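# Fold up the walls and lid of a cardboard box blank

## Task

Raise both long side walls and the lid of the flat cardboard blank so they stand up, with the blank's base lying flat on the table. Afterwards release everything and move the grippers away. A part counts only if it stays up by itself once the robot has let go.

## Robot and tools

Robot: two arms, left_arm and right_arm, each ending in a two-finger gripper. The names are just labels and do not match the left or right side of any image. A random push or tug may occasionally act on a held part or a loose object. Nothing may end up off the table. The arms must not collide or push hard against each other.

Frame: all poses use one scene frame. The origin sits on the table surface midway between the arms. +z is up, +x points out across the table, and left_arm is on the +y side. Each gripper's fingers point along its own +z axis and close along its own y axis. The reported hand position is the spot between the finger pads, just behind the tips, and it gets less accurate at long reach.

Row format: every command row has 16 numbers. The first 8 are for left_arm: x, y, z in metres, then the quaternion qw, qx, qy, qz (w first), then opening. The next 8 are the same for right_arm. Always send all 16, even when only one arm should move. Position and quaternion are absolute targets in the scene frame, not offsets. Opening runs from -1 (closed) to +1 (fully open, 0.087 m). To keep an arm still, resend exactly the pose from the last result before it stopped, plus the opening it should keep. To keep a gripper's orientation, repeat your own chosen quaternion rather than copying the reported one, which can drift.

execute_actions takes "actions", a list holding zero or one item, plus an optional "pictures" flag.
- Empty list: nothing is sent and you get the current state.
- {"rows": [...], "steps": n}: 1 to 15 rows, and n up to 15 (default 15). Each step lasts 1/30 s and uses one row. If there are fewer rows than steps, the last row repeats.
- {"steps": n} with no rows: a wait of up to 300 steps. It is counted from the previous result, so your thinking time counts toward it.
The call is refused, and nothing is sent, if a target lies more than 0.6 m from that arm's last reported position along any of its gripper's axes.

move takes "target" (one 16-number row) and an optional "speed" (0.002 to 0.5 m/s, default 0.25; turning is capped at twice that number in rad/s). Each gripper follows a straight line to its pose, and both arms finish together, taking 0.5 to 10 s. Anything longer is cut off at 10 s, short of the target. Rotation takes the shorter way. Paths ignore obstacles and the other arm. Grippers lag, can drift off the line, and may overshoot speed, especially with the arm stretched out. The opening is sent at the start. A faster move hits harder on contact, and aiming further past a surface presses harder. The result adds a "move:" line giving the ending (done, off_target, moving, held, fault), the limits that acted, and each gripper's distance from its pose. If only one arm is named, the other finished fine. limits=paced means the pose was clipped. limits=held means a safety check blocked some steps, and the arm may then jump faster than requested.

wait takes "seconds" (0 to 10). It sends nothing new and returns a normal result.

zoom_image takes "camera" (cam_low, cam_left_wrist or cam_right_wrist) and "region" [x0, y0, x1, y1] in image pixels, with the origin at the top-left and at most 504 by 504. It gives a more detailed crop of that camera's latest image. All three cameras are 504x504. cam_low is fixed; the wrist cameras move with their hands. Calibration numbers are supplied and may be slightly off.

finished_scene takes "scene", the number of the current scene. It ends that scene for good, reports whether the goal was met, and moves on. Call it only after the parts stand by themselves and the grippers are clear. Replying with no tool call also ends things.

Controller behaviour: at each step the commanded pose is clipped to within 70 mm and 16 degrees of the measured pose. Damped IK then favours position over orientation. Joint friction can leave a gripper up to about 31 mm short, and very small commands may not move it. After an action ends, an arm drifts only to its last clipped pose, so check the result and send the remainder. The simulation keeps running while you think and write. "Hand target" shows what the controller is currently driving toward. "pose unreachable" means the clearance check changed or blocked that arm's command, and HELD marks steps where your row was not fully sent. Joint limits (rad), base to gripper: waist -2.618 to 3.054, shoulder 0 to 3.142, elbow 0 to 3.142, wrist pitch -1.571 to 1.571, wrist yaw -1.571 to 1.571, wrist roll -2.094 to 2.094. Elbows never lock fully straight.

Gripping: grip_measured is the finger opening on the command scale, with a fixed per-arm error of about 1 mm. To hold something, command about 0.02 below grip_measured for a firm grip, or less for a lighter one. Pads push up to about 20 N, and closing fast can squeeze harder, sometimes enough to spring the fingers open. An arm stopped by an object usually keeps pushing until it gets a new command.

Heat: holding loads, even while idle, warms the motors. MOTOR HOT appears at 75 °C. At 90 °C that arm halts for 10 s. At 100 °C it goes limp and drops. These are reported as OVER-TEMPERATURE FAULT lines, and any FAULT can cut short a move or wait. Avoid drops, slipping, slamming and hard shoves, and move smoothly.

Each tool is called after "Emit:" as a command line: name --argument value for each argument, lists and objects as JSON in quotes; but a table of rows of numbers goes row by row, as --pt "numbers of a row", without its own name.

## Session

Emit:
execute_actions --actions '[]'

Scene clock: 0.00 s of 5900.00 s.
left_arm: end_effector_position=(+0.2172, +0.4739, +0.1628) grip_measured=+0.980 end_effector_quat_wxyz=(+0.288, -0.516, +0.742, +0.318) | right_arm: end_effector_position=(+0.1353, +0.0594, +0.3784) grip_measured=+0.998 end_effector_quat_wxyz=(-0.633, +0.736, -0.236, +0.041)
Joint positions: left_arm=[ 0.287  1.454  1.184 -0.744 -0.73  -0.593  0.087] | right_arm=[ 1.317  1.217  1.283 -0.264  0.101 -1.306  0.087]
Joint velocities: left_arm=[-0.002  0.002  0.002 -0.081 -0.051  0.037  0.   ] | right_arm=[ 0.002 -0.012 -0.007  0.007 -0.051  0.007 -0.   ]
Hand target (left_arm): +0.217, +0.474, +0.163; +0.288, -0.516, +0.742, +0.318
Hand target (right_arm): +0.135, +0.059, +0.378; -0.633, +0.736, -0.236, +0.041

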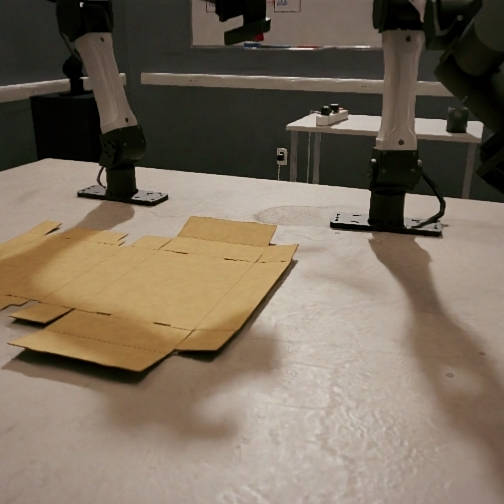

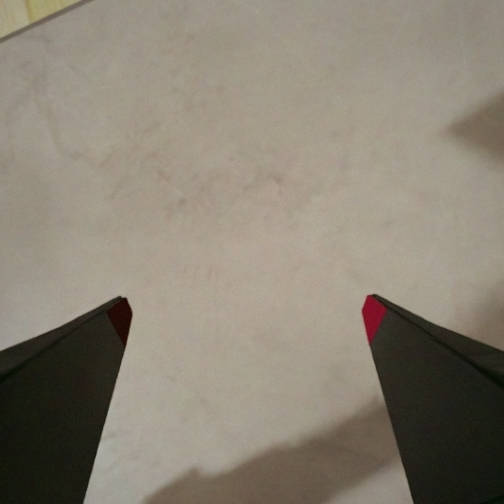

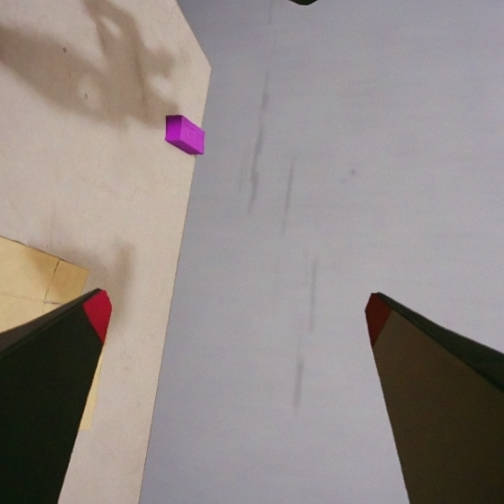

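Emit:
move --target '[0.2172,0.4739,0.1628,0.288,-0.516,0.742,0.318,1, 0.28,-0.1,0.36,0,1,0,0,1]'

Scene clock: 17.27 s of 5900.00 s.
left_arm: end_effector_position=(+0.2172, +0.4739, +0.1628) grip_measured=+0.980 end_effector_quat_wxyz=(+0.288, -0.516, +0.742, +0.318) | right_arm: end_effector_position=(+0.2775, -0.1024, +0.3672) grip_measured=+0.998 end_effector_quat_wxyz=(-0.197, +0.943, -0.160, +0.214)
Joint positions: left_arm=[ 0.287  1.454  1.184 -0.744 -0.73  -0.593  0.087] | right_arm=[ 0.77   1.671  2.25  -1.567  0.097 -2.083  0.087]
Joint velocities: left_arm=[-0.002 -0.002 -0.012  0.037 -0.007 -0.022 -0.   ] | right_arm=[-0.002 -0.007  0.002 -0.051  0.081 -0.022 -0.   ]
Hand target (left_arm): +0.217, +0.474, +0.163; +0.288, -0.516, +0.742, +0.318
Hand target (right_arm): +0.275, -0.101, +0.360; -0.183, +0.948, -0.151, +0.211
Off the commanded pose (left_arm): 0.000 m, 0 deg.
Off the commanded pose (right_arm): 0.008 m, 39 deg; orientation clipped at the last step of the last action.
joint sent to its limit (right arm) — the command would take joint 4 (wrist pitch) past its lower limit and joint 6 (wrist roll) past its lower limit, so those joints were sent only as far as their limits.
After step 90, 10.17 s passed at rest.
move: off_target (right_arm); limits=paced
camera_calibration (this result's frames):
cam_right_wrist: T_world_to_cam=[[0.195352, 0.880471, 0.431982, -0.126748], [0.18329, -0.465484, 0.865869, -0.39923], [0.963453, -0.0899716, -0.252315, -0.0434339], [0, 0, 0, 1]] pos_world=[0.139782, -0.0781448, 0.389475]

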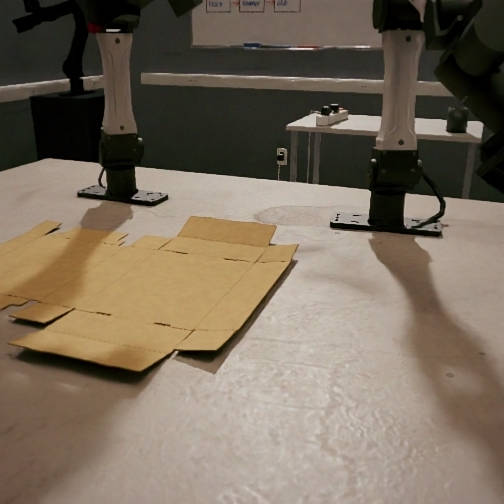

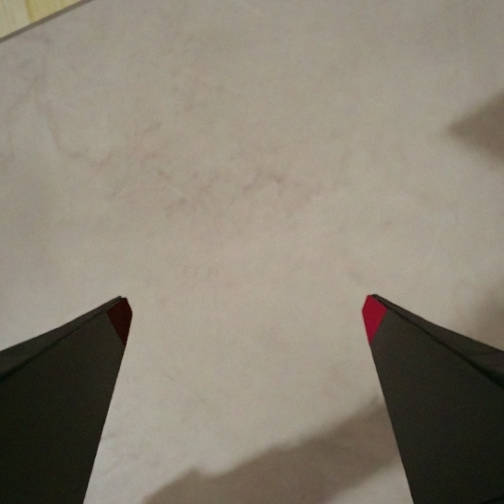

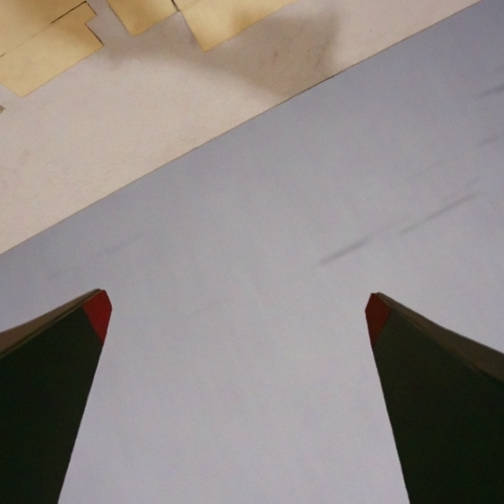

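Emit:
move --target '[0.25,0.3,0.1,0,0,1,0,1, 0.25,-0.15,0.3,0,0,1,0,1]'

Scene clock: 33.13 s of 5900.00 s.
left_arm: end_effector_position=(+0.2458, +0.3029, +0.0982) grip_measured=+0.980 end_effector_quat_wxyz=(+0.004, -0.013, +1.000, +0.001) | right_arm: end_effector_position=(+0.2546, -0.1432, +0.2976) grip_measured=+0.998 end_effector_quat_wxyz=(+0.203, -0.010, +0.973, +0.109)
Joint positions: left_arm=[ 0.034  1.814  1.487 -1.237 -0.001  0.128  0.087] | right_arm=[ 0.507  1.726  2.188 -1.568 -0.006  0.471  0.087]
Joint velocities: left_arm=[-0.002  0.007 -0.002 -0.007 -0.081 -0.007 -0.   ] | right_arm=[-0.002  0.007 -0.002 -0.037  0.037  0.022 -0.   ]
Hand target (left_arm): +0.249, +0.300, +0.101; +0.000, -0.002, +1.000, -0.003
Hand target (right_arm): +0.249, -0.148, +0.300; +0.201, +0.000, +0.973, +0.113
Off the commanded pose (left_arm): 0.005 m, 1 deg.
Off the commanded pose (right_arm): 0.009 m, 27 deg; orientation clipped at the last step of the last action.
joint sent to its limit (right arm) — the command would take joint 4 (wrist pitch) past its lower limit, so that joint was sent only as far as its limit.
After step 90, 6.10 s passed at rest.
move: off_target (right_arm); limits=paced
camera_calibration (this result's frames):
cam_left_wrist: T_world_to_cam=[[0.0224993, -0.999672, 0.0122732, 0.294557], [-0.657588, -0.005551, 0.753358, 0.11299], [-0.753042, -0.0250208, -0.657496, 0.399152], [0, 0, 0, 1]] pos_world=[0.368251, 0.305074, 0.173704]
cam_right_wrist: T_world_to_cam=[[0.0855241, -0.976499, -0.197827, -0.106854], [-0.883031, -0.16625, 0.438882, 0.0876283], [-0.461456, 0.137153, -0.876497, 0.538488], [0, 0, 0, 1]] pos_world=[0.335006, -0.16363, 0.412386]

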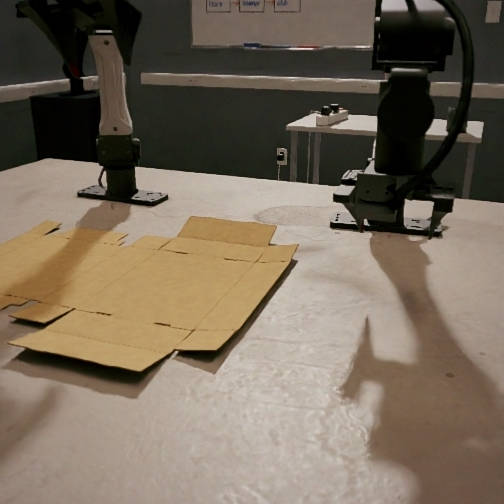

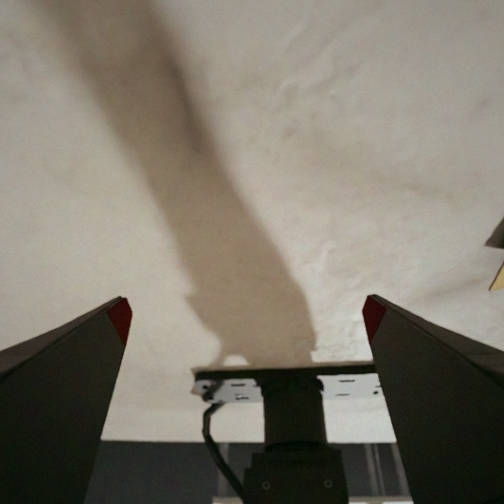

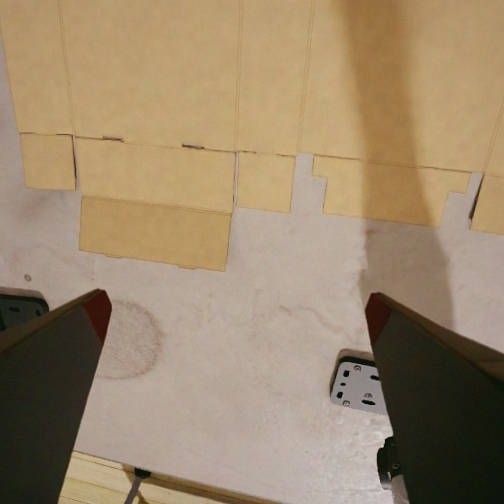

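Emit:
move --target '[0.25,0.3,0.1,0,0,1,0,1, 0.3,-0.15,0.36,0.415,0,0.91,0,1]'

Scene clock: 39.53 s of 5900.00 s.
left_arm: end_effector_position=(+0.2458, +0.3030, +0.0982) grip_measured=+0.980 end_effector_quat_wxyz=(+0.004, -0.012, +1.000, +0.001) | right_arm: end_effector_position=(+0.3007, -0.1532, +0.3469) grip_measured=+0.998 end_effector_quat_wxyz=(+0.395, +0.001, +0.919, -0.009)
Joint positions: left_arm=[ 0.034  1.814  1.487 -1.237 -0.001  0.129  0.087] | right_arm=[ 0.643  1.726  2.282 -1.426  0.453  0.458  0.087]
Joint velocities: left_arm=[ 0.002  0.002 -0.012  0.081  0.007 -0.022 -0.001] | right_arm=[-0.002  0.002 -0.012 -0.007 -0.022 -0.007  0.001]
Hand target (left_arm): +0.250, +0.300, +0.100; +0.000, -0.000, +1.000, -0.000
Hand target (right_arm): +0.300, -0.152, +0.359; +0.415, -0.001, +0.910, +0.001
Off the commanded pose (left_arm): 0.006 m, 1 deg.
Off the commanded pose (right_arm): 0.014 m, 3 deg.
After step 90, 1.80 s passed at rest.
move: off_target (right_arm)
camera_calibration (this result's frames):
cam_left_wrist: T_world_to_cam=[[0.020974, -0.999705, 0.0122624, 0.295006], [-0.657593, -0.0045557, 0.753359, 0.112689], [-0.753081, -0.0238646, -0.657495, 0.398811], [0, 0, 0, 1]] pos_world=[0.368253, 0.30495, 0.173704]
cam_right_wrist: T_world_to_cam=[[0.00887966, -0.999378, 0.0341152, -0.171746], [-0.997147, -0.00629201, 0.0752223, 0.290014], [-0.0749609, -0.0346858, -0.996583, 0.503412], [0, 0, 0, 1]] pos_world=[0.328448, -0.152353, 0.485736]

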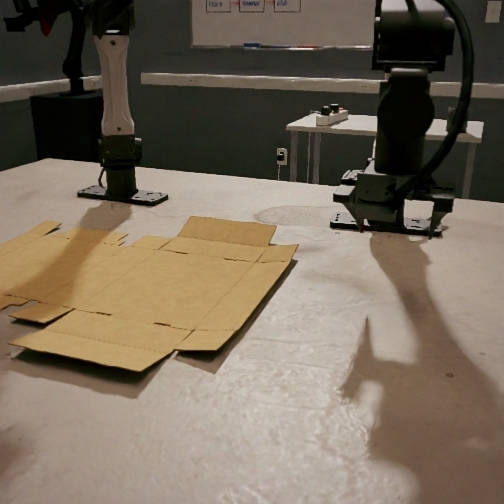

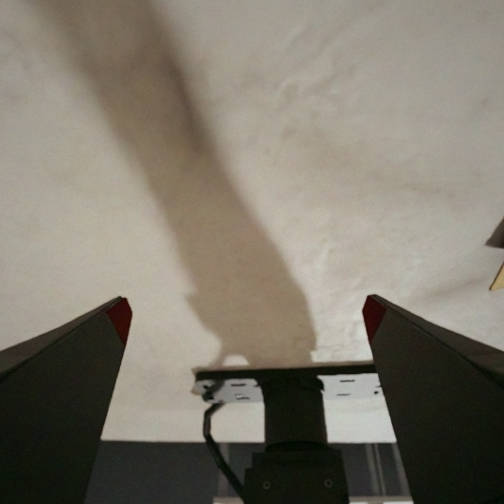

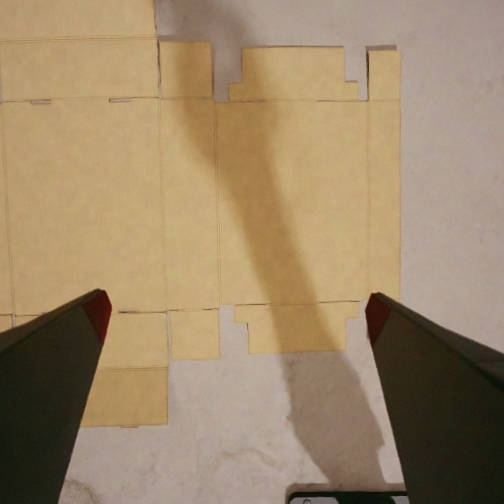

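Emit:
zoom_image --camera "cam_low" --region '[0,200,320,390]'

Region (0, 200, 320, 390) of cam_low's 504x504 image, scaled by 1.575, with more detail than that image has; it fills the top 299 rows of this view, and the rest is white.

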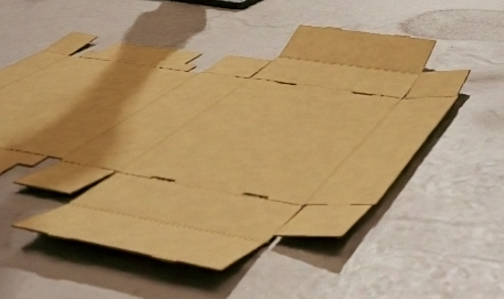

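Emit:
move --target '[0.33,0.22,0.05,0.354,0.612,0.612,-0.354,-1, 0.33,0.0,0.06,0,0,1,0,-1]'

Emit:
move --target '[0.33,0.2,0.008,0.354,0.612,0.612,-0.354,-1, 0.33,0.0,0.0,0,0,1,0,-1]' --speed 0.05

Scene clock: 63.10 s of 5900.00 s.
left_arm: end_effector_position=(+0.3280, +0.2174, +0.0499) grip_measured=-1.000 end_effector_quat_wxyz=(+0.350, +0.614, +0.615, -0.350) | right_arm: end_effector_position=(+0.3368, -0.0056, +0.0591) grip_measured=-1.000 end_effector_quat_wxyz=(+0.029, +0.007, +0.999, +0.020)
Joint positions: left_arm=[ 0.129  2.198  1.621 -1.384  0.987  2.029  0.   ] | right_arm=[ 0.67   2.663  2.726 -1.564  0.003  0.666  0.   ]
Joint velocities: left_arm=[ 0.002  0.002  0.012 -0.037 -0.007  0.022  0.   ] | right_arm=[ 0.012  0.007 -0.007 -0.095 -0.007  0.022  0.   ]
Hand target (left_arm): +0.331, +0.220, +0.052; +0.354, +0.611, +0.614, -0.352
Hand target (right_arm): +0.334, +0.001, +0.063; +0.031, +0.006, +0.999, +0.027
Off the commanded pose (left_arm): 0.003 m, 1 deg.
Off the commanded pose (right_arm): 0.009 m, 4 deg.
joint sent to its limit (right arm) — the command would take joint 4 (wrist pitch) past its lower limit, so that joint was sent only as far as its limit.
After step 90, 16.23 s passed at rest.
move: off_target (right_arm)
camera_calibration (this result's frames):
cam_left_wrist: T_world_to_cam=[[-0.99992, 0.0115315, 0.00522616, 0.323653], [0.0104418, 0.984579, -0.174627, -0.18513], [-0.00715927, -0.174559, -0.984621, 0.231423], [0, 0, 0, 1]] pos_world=[0.327217, 0.21894, 0.193843]
cam_right_wrist: T_world_to_cam=[[0.0117013, -0.999182, -0.0387139, -0.0113613], [-0.675416, -0.0364473, 0.736535, 0.200986], [-0.737344, 0.0175296, -0.67529, 0.428919], [0, 0, 0, 1]] pos_world=[0.452143, -0.0115454, 0.141172]

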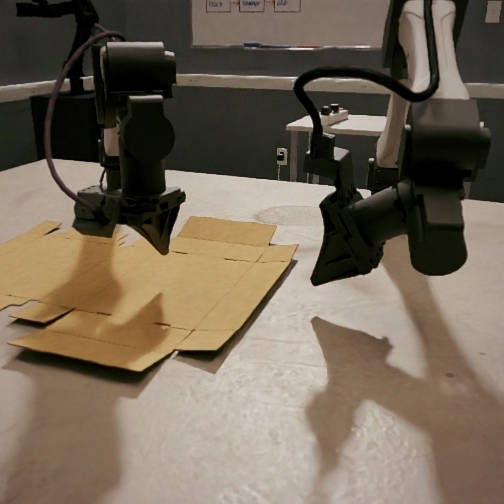

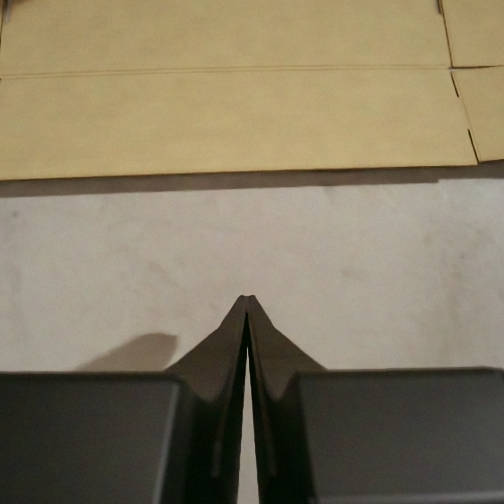

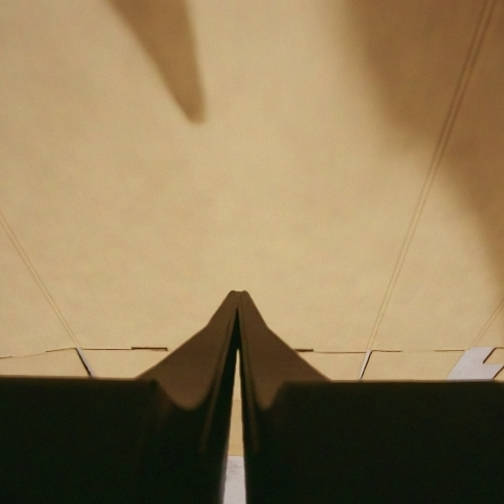

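Scene clock: 64.53 s of 5900.00 s.
left_arm: end_effector_position=(+0.3319, +0.2068, +0.0216) grip_measured=-1.000 end_effector_quat_wxyz=(+0.356, +0.611, +0.614, -0.350) | right_arm: end_effector_position=(+0.3368, -0.0055, +0.0182) grip_measured=-1.000 end_effector_quat_wxyz=(+0.010, +0.007, +1.000, +0.006)
Joint positions: left_arm=[ 0.104  2.231  1.553 -1.242  1.009  1.983  0.   ] | right_arm=[ 0.67   2.692  2.612 -1.467  0.003  0.666  0.   ]
Joint velocities: left_arm=[ 0.007  0.002 -0.012 -0.022 -0.022 -0.051  0.   ] | right_arm=[-0.017 -0.017 -0.017 -0.022  0.022  0.007  0.   ]
Hand target (left_arm): +0.330, +0.200, +0.008; +0.354, +0.612, +0.612, -0.355
Hand target (right_arm): +0.330, -0.000, +0.000; -0.000, +0.000, +1.000, -0.000
Off the commanded pose (left_arm): 0.015 m, 1 deg.
Off the commanded pose (right_arm): 0.020 m, 2 deg.
move: off_target (left_arm, right_arm)
camera_calibration (this result's frames):
cam_left_wrist: T_world_to_cam=[[-0.999989, 0.00469766, -0.0000280278, 0.32935], [0.00462145, 0.982661, -0.185353, -0.17711], [-0.000843185, -0.185352, -0.982672, 0.201802], [0, 0, 0, 1]] pos_world=[0.330335, 0.209896, 0.165486]
cam_right_wrist: T_world_to_cam=[[0.0107902, -0.999879, -0.0111972, -0.0130717], [-0.647526, -0.0155197, 0.761885, 0.221396], [-0.761967, -0.000970406, -0.647615, 0.408945], [0, 0, 0, 1]] pos_world=[0.455103, -0.00923726, 0.0960141]

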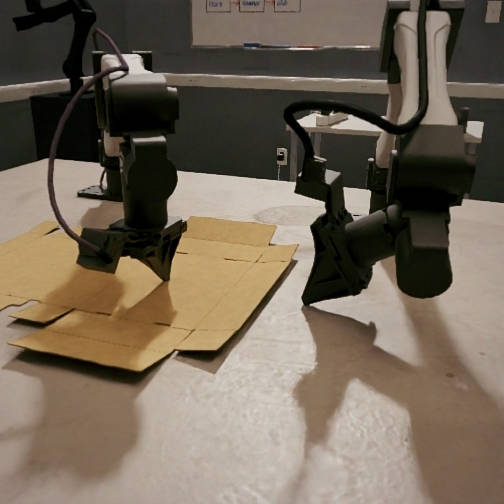

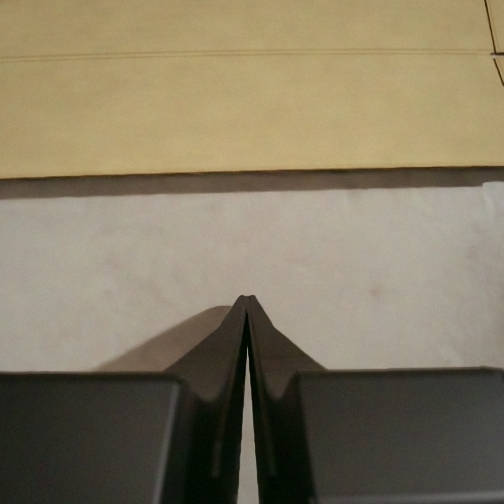

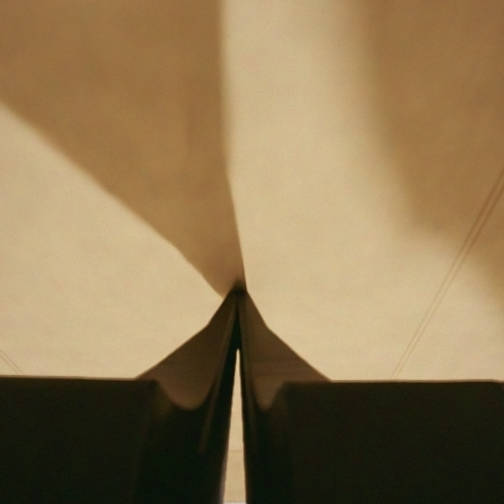

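Emit:
move --target '[0.33,0.13,-0.002,0.354,0.612,0.612,-0.354,-1, 0.33,0.0,-0.005,0,0,1,0,-1]' --speed 0.04

Scene clock: 71.53 s of 5900.00 s.
left_arm: end_effector_position=(+0.3364, +0.1583, +0.0204) grip_measured=-1.000 end_effector_quat_wxyz=(+0.363, +0.591, +0.631, -0.347) | right_arm: end_effector_position=(+0.3365, -0.0057, +0.0173) grip_measured=-1.000 end_effector_quat_wxyz=(+0.010, +0.007, +1.000, +0.006)
Joint positions: left_arm=[-0.02   2.131  1.395 -0.912  1.052  1.649  0.   ] | right_arm=[ 0.67   2.686  2.597 -1.458  0.003  0.666  0.   ]
Joint velocities: left_arm=[-0.022 -0.012 -0.007  0.007 -0.051  0.037  0.   ] | right_arm=[-0.007 -0.007  0.002 -0.051 -0.007 -0.066  0.   ]
Hand target (left_arm): +0.327, +0.132, -0.000; +0.353, +0.613, +0.610, -0.358
Hand target (right_arm): +0.330, -0.000, -0.004; -0.001, +0.000, +1.000, -0.001
Off the commanded pose (left_arm): 0.037 m, 4 deg.
Off the commanded pose (right_arm): 0.024 m, 2 deg.
After step 90, 1.70 s passed at rest.
move: off_target (left_arm, right_arm)
camera_calibration (this result's frames):
cam_left_wrist: T_world_to_cam=[[-0.9988, -0.0472044, 0.0130296, 0.341626], [-0.0488283, 0.980217, -0.191806, -0.111156], [-0.00371775, -0.192212, -0.981346, 0.193671], [0, 0, 0, 1]] pos_world=[0.336508, 0.16231, 0.164287]
cam_right_wrist: T_world_to_cam=[[0.0107965, -0.999876, -0.0115027, -0.0132063], [-0.647349, -0.0157565, 0.762031, 0.221844], [-0.762117, -0.000780984, -0.647439, 0.408187], [0, 0, 0, 1]] pos_world=[0.454839, -0.00939036, 0.0950724]

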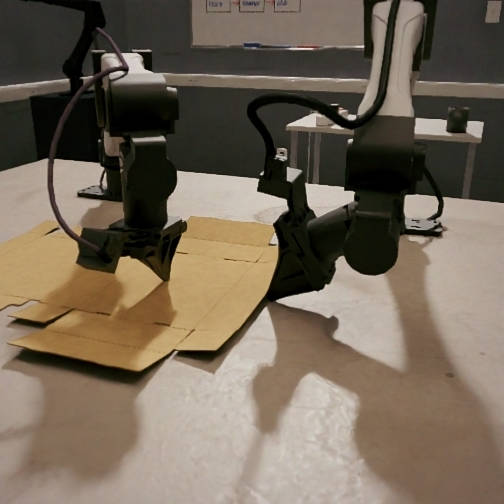

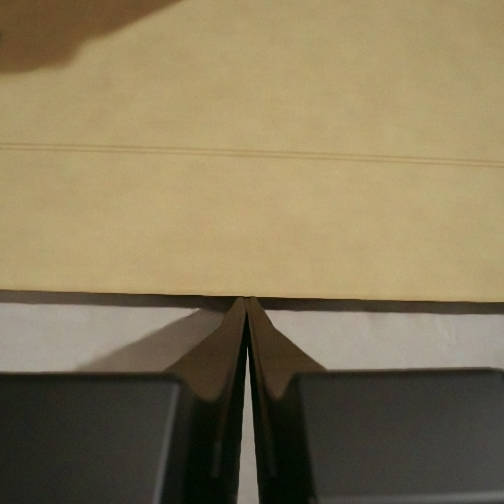

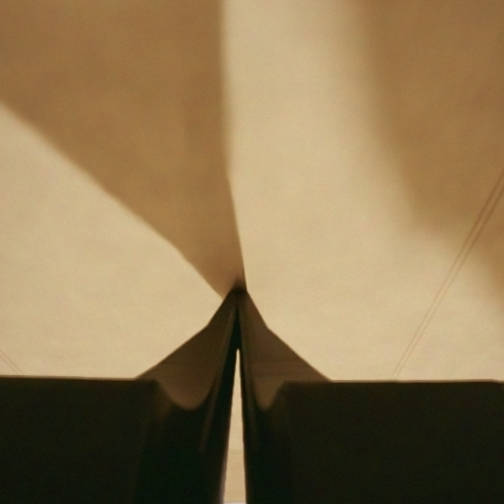

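Emit:
move --target '[0.33,0.10,0.005,0.354,0.612,0.612,-0.354,-1, 0.33,0.0,-0.005,0,0,1,0,-1]' --speed 0.03

Emit:
zoom_image --camera "cam_low" --region '[150,180,400,370]'

Scene clock: 78.63 s of 5900.00 s.
left_arm: end_effector_position=(+0.3446, +0.1302, +0.0210) grip_measured=-1.000 end_effector_quat_wxyz=(+0.365, +0.600, +0.630, -0.330) | right_arm: end_effector_position=(+0.3350, -0.0159, +0.0181) grip_measured=-1.000 end_effector_quat_wxyz=(+0.011, +0.005, +1.000, -0.018)
Joint positions: left_arm=[-0.103  2.091  1.348 -0.731  1.026  1.484  0.   ] | right_arm=[ 0.67   2.684  2.597 -1.488  0.042  0.661  0.   ]
Joint velocities: left_arm=[-0.002  0.012 -0.017  0.007 -0.066  0.007  0.   ] | right_arm=[ 0.007  0.007 -0.007 -0.037 -0.037  0.022  0.   ]
Hand target (left_arm): +0.328, +0.102, +0.006; +0.353, +0.612, +0.611, -0.356
Hand target (right_arm): +0.329, -0.001, -0.004; -0.003, +0.000, +1.000, -0.003
Off the commanded pose (left_arm): 0.037 m, 4 deg.
Off the commanded pose (right_arm): 0.028 m, 2 deg.
After step 90, 1.80 s passed at rest.
move: off_target (left_arm, right_arm)
camera_calibration (this result's frames):
cam_left_wrist: T_world_to_cam=[[-0.998719, -0.0477556, -0.0167156, 0.34922], [-0.0442873, 0.984857, -0.167618, -0.0857623], [0.0244672, -0.166663, -0.98571, 0.175948], [0, 0, 0, 1]] pos_world=[0.34067, 0.130465, 0.164896]
cam_right_wrist: T_world_to_cam=[[0.0153593, -0.999187, 0.0372711, -0.0257894], [-0.648563, 0.0184145, 0.760938, 0.220984], [-0.761006, -0.0358601, -0.647753, 0.40658], [0, 0, 0, 1]] pos_world=[0.453128, -0.0152577, 0.0961696]

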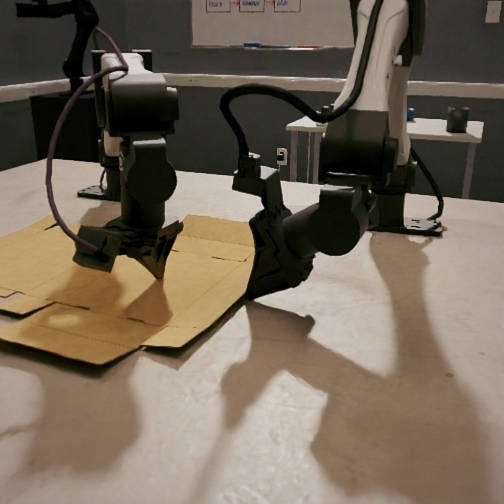

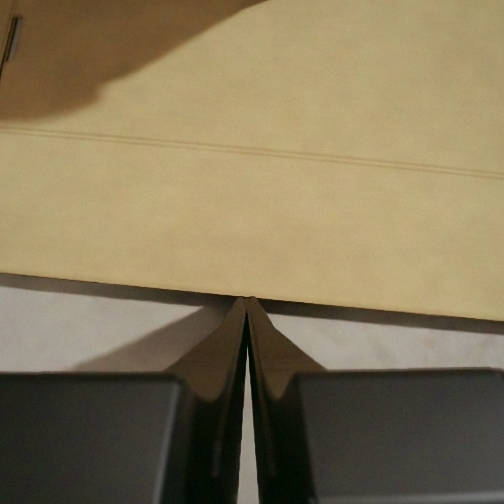

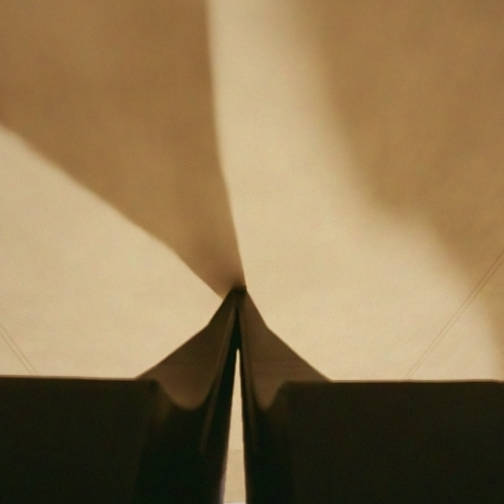

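Region (150, 180, 400, 370) of cam_low's 504x504 image, scaled by 2.016, with more detail than that image has; it fills the top 383 rows of this view, and the rest is white.

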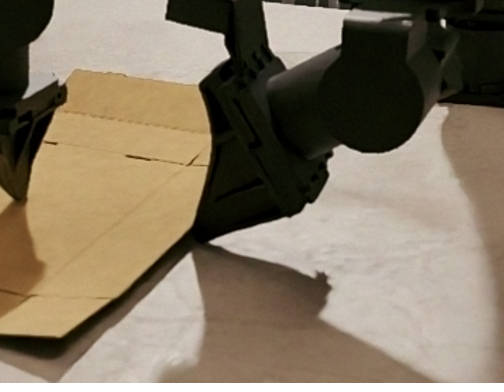

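Emit:
move --target '[0.34,0.19,0.06,0,0,0.866,-0.5,0, 0.33,0.0,0.04,0,0,1,0,0.3]'

Emit:
move --target '[0.34,0.17,0.02,0,0,0.866,-0.5,0, 0.33,0.0,-0.03,0,0,1,0,0.3]' --speed 0.05

Emit:
zoom_image --camera "cam_low" --region '[150,180,400,370]'

Scene clock: 90.07 s of 5900.00 s.
left_arm: end_effector_position=(+0.3383, +0.1865, +0.0589) grip_measured=+0.000 end_effector_quat_wxyz=(+0.008, +0.010, +0.866, -0.500) | right_arm: end_effector_position=(+0.3328, -0.0087, +0.0307) grip_measured=+0.300 end_effector_quat_wxyz=(+0.004, +0.004, +1.000, -0.000)
Joint positions: left_arm=[ 0.079  2.401  1.865 -1.355  1.015  0.401  0.044] | right_arm=[ 0.671  2.722  2.719 -1.562  0.005  0.661  0.057]
Joint velocities: left_arm=[-0.002  0.027 -0.002 -0.037 -0.022  0.007 -0.   ] | right_arm=[ 0.002 -0.002  0.017  0.066  0.007 -0.037  0.   ]
Hand target (left_arm): +0.340, +0.190, +0.060; +0.002, -0.002, +0.867, -0.499
Hand target (right_arm): +0.330, -0.000, +0.040; +0.011, +0.001, +1.000, +0.009
Off the commanded pose (left_arm): 0.004 m, 1 deg.
Off the commanded pose (right_arm): 0.013 m, 1 deg.
joint sent to its limit (right arm) — the command would take joint 4 (wrist pitch) past its lower limit, so that joint was sent only as far as its limit.
After step 90, 4.77 s passed at rest.
move: off_target (right_arm)
camera_calibration (this result's frames):
cam_left_wrist: T_world_to_cam=[[-0.0275383, -0.488404, 0.872183, 0.0475038], [-0.655146, 0.667817, 0.353277, 0.0999712], [-0.755001, -0.561678, -0.338366, 0.521991], [0, 0, 0, 1]] pos_world=[0.460907, 0.24963, 0.0998744]
cam_right_wrist: T_world_to_cam=[[0.0171775, -0.999852, 0.00117918, -0.0185169], [-0.637853, -0.0100501, 0.770093, 0.205809], [-0.769967, -0.0139804, -0.637931, 0.416197], [0, 0, 0, 1]] pos_world=[0.452051, -0.0106271, 0.107035]

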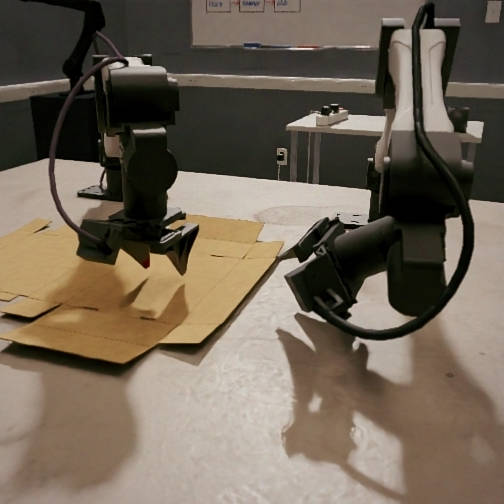

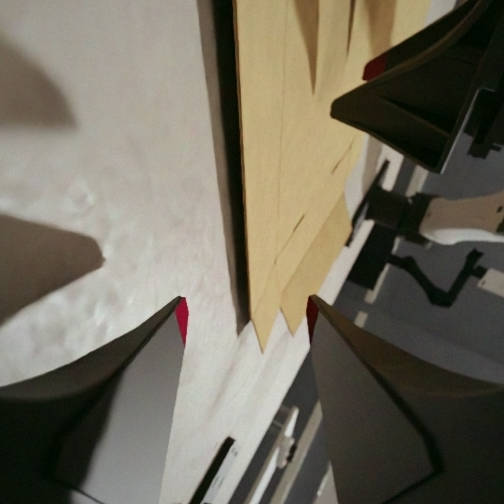

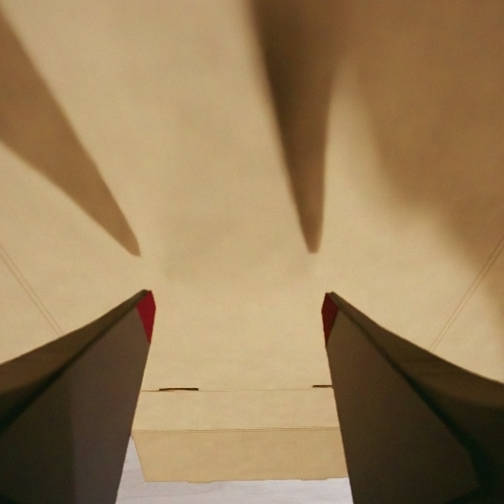

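Scene clock: 91.53 s of 5900.00 s.
left_arm: end_effector_position=(+0.3419, +0.1777, +0.0371) grip_measured=+0.000 end_effector_quat_wxyz=(+0.004, -0.007, +0.865, -0.502) | right_arm: end_effector_position=(+0.3311, -0.0092, +0.0157) grip_measured=+0.300 end_effector_quat_wxyz=(+0.009, +0.004, +1.000, +0.006)
Joint positions: left_arm=[ 0.062  2.425  1.812 -1.239  1.029  0.325  0.044] | right_arm=[ 0.671  2.624  2.47  -1.396  0.001  0.661  0.057]
Joint velocities: left_arm=[ 0.002 -0.007 -0.007  0.022 -0.007 -0.037 -0.001] | right_arm=[ 0.007 -0.002 -0.042  0.037  0.022  0.007  0.   ]
Hand target (left_arm): +0.340, +0.170, +0.021; -0.001, +0.001, +0.866, -0.500
Hand target (right_arm): +0.327, -0.003, -0.028; -0.002, -0.000, +1.000, -0.002
Off the commanded pose (left_arm): 0.019 m, 1 deg.
Off the commanded pose (right_arm): 0.047 m, 1 deg.
move: off_target (left_arm, right_arm)
camera_calibration (this result's frames):
cam_left_wrist: T_world_to_cam=[[0.00501584, -0.483048, 0.87558, 0.0501299], [-0.662796, 0.65403, 0.364618, 0.120498], [-0.748783, -0.58216, -0.316882, 0.51313], [0, 0, 0, 1]] pos_world=[0.463837, 0.244129, 0.074773]
cam_right_wrist: T_world_to_cam=[[0.0169069, -0.99979, -0.0115675, -0.0187277], [-0.645019, -0.019746, 0.763911, 0.218563], [-0.76398, -0.00545409, -0.645217, 0.403539], [0, 0, 0, 1]] pos_world=[0.44959, -0.0122071, 0.0931916]

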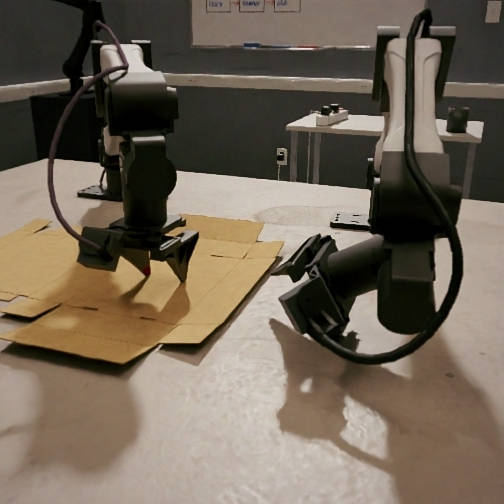

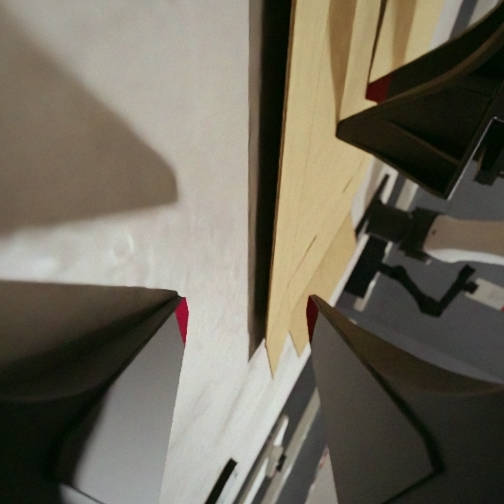

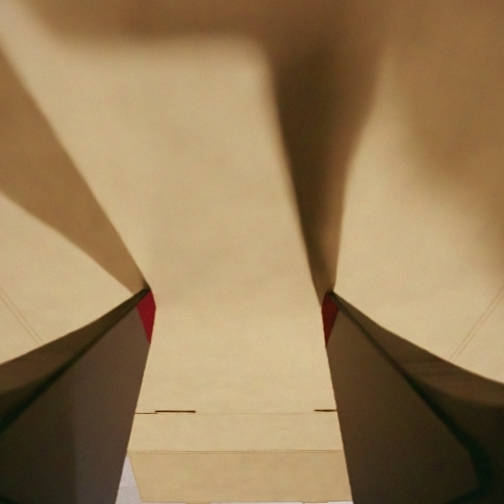

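Region (150, 180, 400, 370) of cam_low's 504x504 image, scaled by 2.016, with more detail than that image has; it fills the top 383 rows of this view, and the rest is white.

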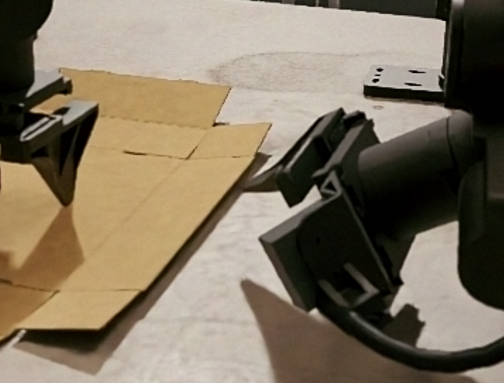

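Lower tip seems at the table. Slide in.

Emit:
move --target '[0.34,0.08,0.02,0,0,0.866,-0.5,0, 0.33,0.0,-0.03,0,0,1,0,0.3]' --speed 0.03

Scene clock: 97.70 s of 5900.00 s.
left_arm: end_effector_position=(+0.3432, +0.0905, +0.0371) grip_measured=+0.000 end_effector_quat_wxyz=(-0.009, -0.019, +0.855, -0.519) | right_arm: end_effector_position=(+0.3313, -0.0092, +0.0160) grip_measured=+0.300 end_effector_quat_wxyz=(+0.010, +0.004, +1.000, +0.007)
Joint positions: left_arm=[-0.132  2.33   1.619 -0.823  1.091 -0.08   0.044] | right_arm=[ 0.67   2.618  2.46  -1.388  0.     0.661  0.057]
Joint velocities: left_arm=[ 0.002  0.017 -0.007  0.022  0.11  -0.066 -0.   ] | right_arm=[ 0.002  0.002  0.002 -0.051 -0.066 -0.007 -0.001]
Hand target (left_arm): +0.339, +0.080, +0.021; -0.004, +0.003, +0.865, -0.502
Hand target (right_arm): +0.328, -0.003, -0.028; -0.001, +0.000, +1.000, -0.001
Off the commanded pose (left_arm): 0.020 m, 3 deg.
Off the commanded pose (right_arm): 0.047 m, 1 deg.
move: off_target (left_arm, right_arm)
camera_calibration (this result's frames):
cam_left_wrist: T_world_to_cam=[[0.0392058, -0.448643, 0.89285, -0.00753656], [-0.656215, 0.662288, 0.361604, 0.175537], [-0.753555, -0.600079, -0.268441, 0.464828], [0, 0, 0, 1]] pos_world=[0.465759, 0.159296, 0.0680328]
cam_right_wrist: T_world_to_cam=[[0.016566, -0.999766, -0.0139135, -0.0185478], [-0.646931, -0.0213277, 0.76225, 0.21915], [-0.762369, -0.00362639, -0.647133, 0.403399], [0, 0, 0, 1]] pos_world=[0.449621, -0.0124066, 0.0937478]

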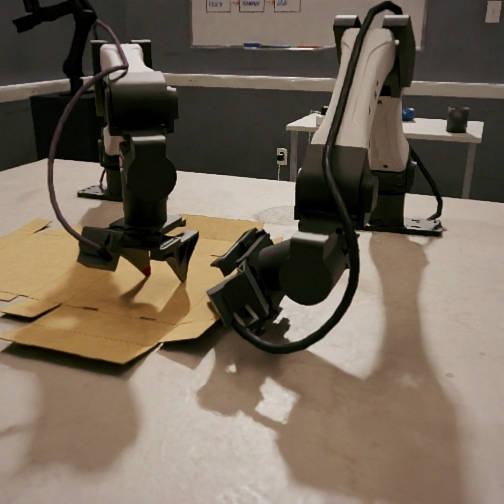

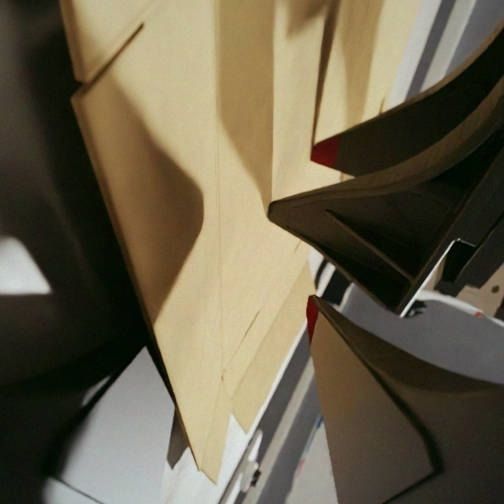

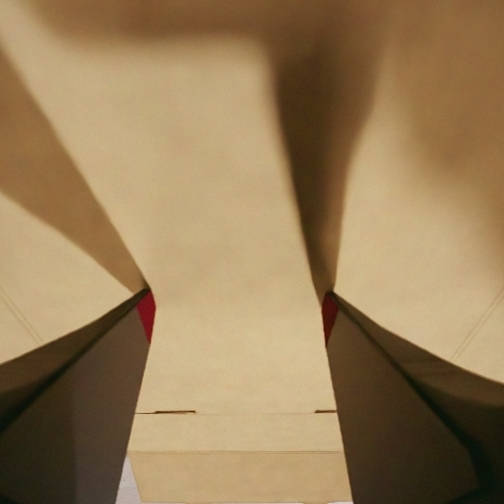

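Emit:
move --target '[0.34,0.08,0.02,0,0,0.866,-0.5,0, 0.33,-0.05,0.04,0,0,0.954,0.3,-1]' --speed 0.1

Emit:
move --target '[0.34,0.08,0.02,0,0,0.866,-0.5,0, 0.33,-0.05,-0.03,0,0,0.954,0.3,-1]' --speed 0.05

Emit:
move --target '[0.34,0.055,0.045,0,0,0.966,-0.26,0, 0.33,-0.05,-0.03,0,0,0.954,0.3,-1]' --speed 0.04

Scene clock: 109.50 s of 5900.00 s.
left_arm: end_effector_position=(+0.3435, +0.0898, +0.0373) grip_measured=+0.000 end_effector_quat_wxyz=(-0.009, -0.021, +0.854, -0.519) | right_arm: end_effector_position=(+0.3272, -0.0480, +0.0322) grip_measured=-1.000 end_effector_quat_wxyz=(-0.011, +0.003, +0.957, +0.291)
Joint positions: left_arm=[-0.133  2.33   1.618 -0.82   1.092 -0.087  0.044] | right_arm=[ 0.421  2.215  1.671 -0.791 -0.547  0.475  0.   ]
Joint velocities: left_arm=[ 0.002 -0.002  0.002 -0.022 -0.051 -0.007  0.   ] | right_arm=[-0.012 -0.012 -0.002  0.022 -0.022  0.051  0.   ]
Hand target (left_arm): +0.340, +0.081, +0.021; -0.003, +0.002, +0.866, -0.501
Hand target (right_arm): +0.329, -0.050, +0.040; +0.000, -0.002, +0.954, +0.299
Off the commanded pose (left_arm): 0.020 m, 4 deg.
Off the commanded pose (right_arm): 0.009 m, 2 deg.
After step 90, 5.33 s passed at rest.
move: off_target (left_arm)
camera_calibration (this result's frames):
cam_left_wrist: T_world_to_cam=[[0.0428221, -0.447471, 0.893273, -0.00942332], [-0.656416, 0.661433, 0.362801, 0.176156], [-0.753183, -0.601894, -0.265403, 0.464594], [0, 0, 0, 1]] pos_world=[0.465959, 0.158905, 0.0678126]
cam_right_wrist: T_world_to_cam=[[0.0134382, -0.830777, -0.556444, -0.0304233], [-0.615942, -0.445255, 0.649895, 0.176451], [-0.787677, 0.334004, -0.517694, 0.430917], [0, 0, 0, 1]] pos_world=[0.448515, -0.0906374, 0.0914799]

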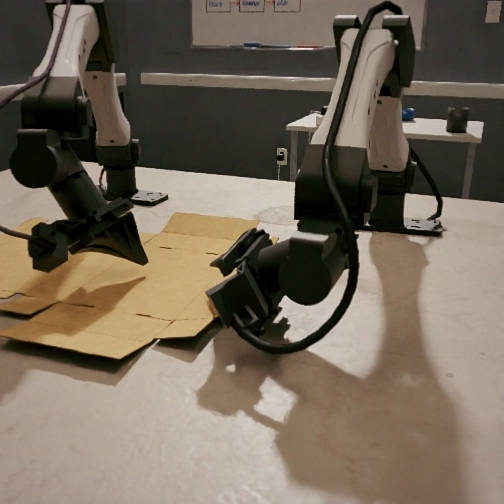

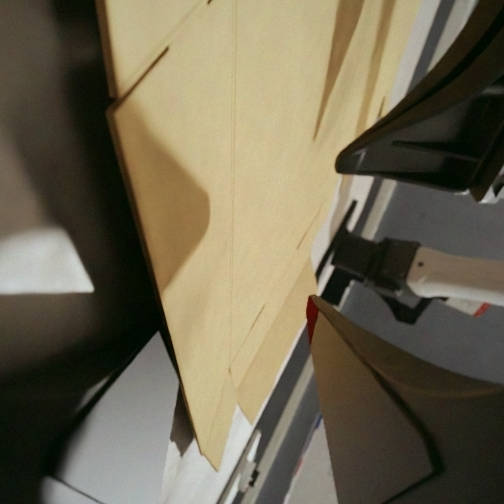

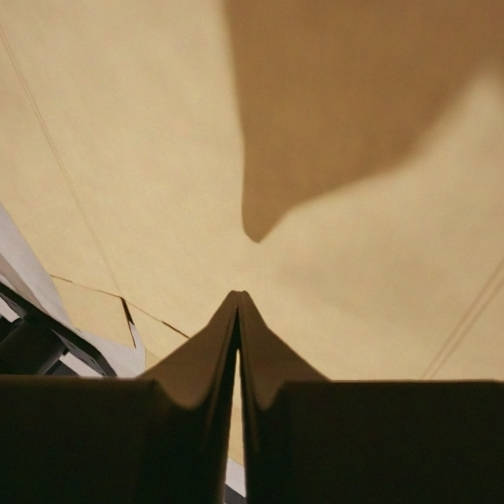

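Scene clock: 111.00 s of 5900.00 s.
left_arm: end_effector_position=(+0.3435, +0.0893, +0.0374) grip_measured=+0.000 end_effector_quat_wxyz=(-0.009, -0.020, +0.854, -0.520) | right_arm: end_effector_position=(+0.3290, -0.0436, +0.0156) grip_measured=-1.000 end_effector_quat_wxyz=(-0.006, -0.001, +0.941, +0.337)
Joint positions: left_arm=[-0.134  2.33   1.618 -0.818  1.093 -0.087  0.044] | right_arm=[ 0.401  2.229  1.579 -0.636 -0.636  0.475  0.   ]
Joint velocities: left_arm=[-0.002  0.002 -0.007  0.037 -0.022  0.007 -0.001] | right_arm=[-0.012 -0.007 -0.007 -0.007 -0.051 -0.007  0.   ]
Hand target (left_arm): +0.340, +0.081, +0.021; -0.002, +0.002, +0.866, -0.501
Hand target (right_arm): +0.327, -0.052, -0.027; -0.003, -0.002, +0.954, +0.299
Off the commanded pose (left_arm): 0.020 m, 4 deg.
Off the commanded pose (right_arm): 0.046 m, 5 deg.
move: off_target (left_arm, right_arm)
camera_calibration (this result's frames):
cam_left_wrist: T_world_to_cam=[[0.0409433, -0.446819, 0.893687, -0.00913942], [-0.656187, 0.662488, 0.361288, 0.176378], [-0.753487, -0.601218, -0.266072, 0.464406], [0, 0, 0, 1]] pos_world=[0.466035, 0.158277, 0.0680101]
cam_right_wrist: T_world_to_cam=[[0.0224045, -0.77225, -0.634923, -0.0352521], [-0.621696, -0.508117, 0.596079, 0.190306], [-0.782938, 0.381375, -0.491489, 0.422455], [0, 0, 0, 1]] pos_world=[0.449858, -0.0916394, 0.0718123]

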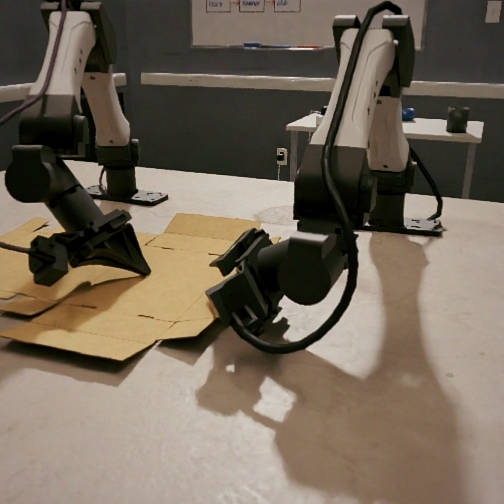

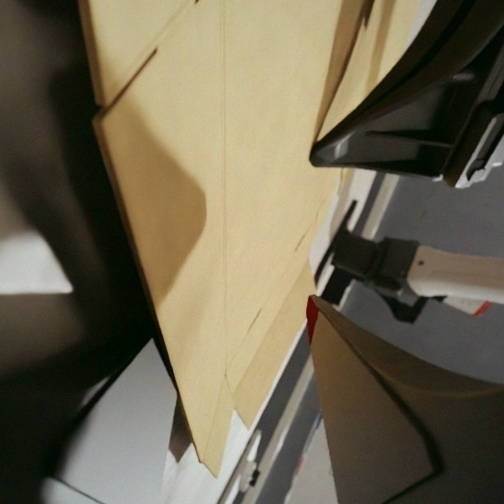

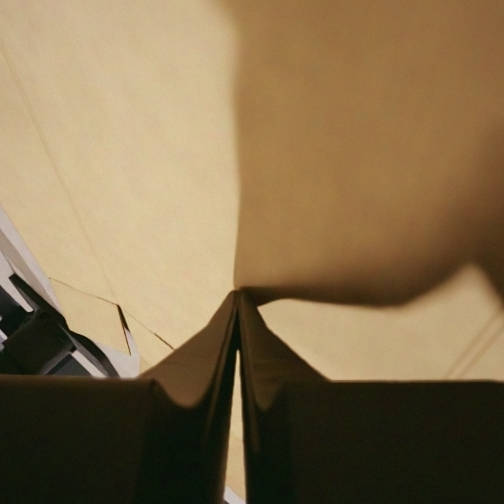

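Scene clock: 118.33 s of 5900.00 s.
left_arm: end_effector_position=(+0.3408, +0.0702, +0.0321) grip_measured=+0.000 end_effector_quat_wxyz=(+0.000, -0.008, +0.969, -0.246) | right_arm: end_effector_position=(+0.3290, -0.0431, +0.0158) grip_measured=-1.000 end_effector_quat_wxyz=(-0.006, -0.002, +0.940, +0.341)
Joint positions: left_arm=[-0.345  2.241  1.757 -0.962  0.483 -0.272  0.044] | right_arm=[ 0.4    2.229  1.575 -0.629 -0.643  0.475  0.   ]
Joint velocities: left_arm=[-0.002 -0.012 -0.002 -0.051  0.007 -0.022 -0.   ] | right_arm=[-0.002 -0.012 -0.022 -0.066 -0.037 -0.022  0.   ]
Hand target (left_arm): +0.338, +0.055, +0.045; -0.001, +0.000, +0.965, -0.262
Hand target (right_arm): +0.327, -0.052, -0.027; -0.003, -0.001, +0.954, +0.300
Off the commanded pose (left_arm): 0.020 m, 2 deg.
Off the commanded pose (right_arm): 0.046 m, 5 deg.
move: off_target (left_arm, right_arm)
camera_calibration (this result's frames):
cam_left_wrist: T_world_to_cam=[[0.0119081, -0.871839, 0.489647, 0.0399197], [-0.655377, 0.363033, 0.662335, 0.200218], [-0.755208, -0.328791, -0.567061, 0.440587], [0, 0, 0, 1]] pos_world=[0.463478, 0.106979, 0.0976815]
cam_right_wrist: T_world_to_cam=[[0.0234692, -0.767077, -0.641126, -0.0348091], [-0.621452, -0.513537, 0.591673, 0.190191], [-0.7831, 0.384543, -0.488754, 0.422421], [0, 0, 0, 1]] pos_world=[0.44981, -0.0914702, 0.0716119]

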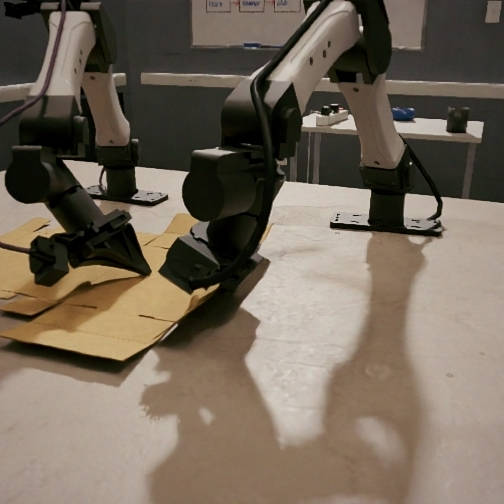

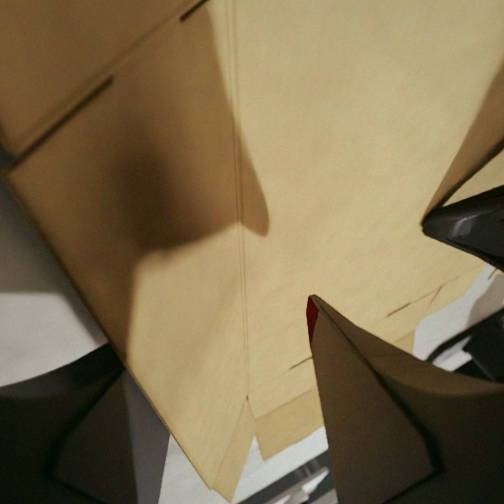

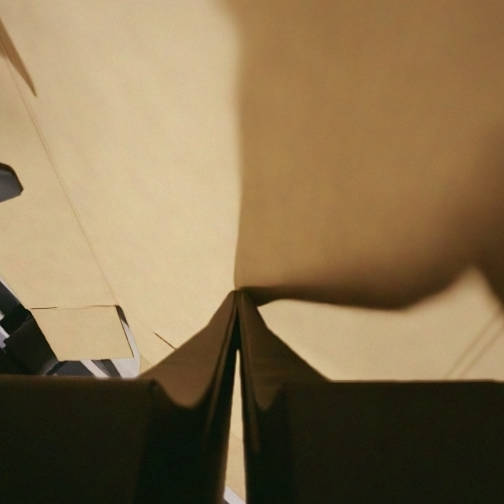

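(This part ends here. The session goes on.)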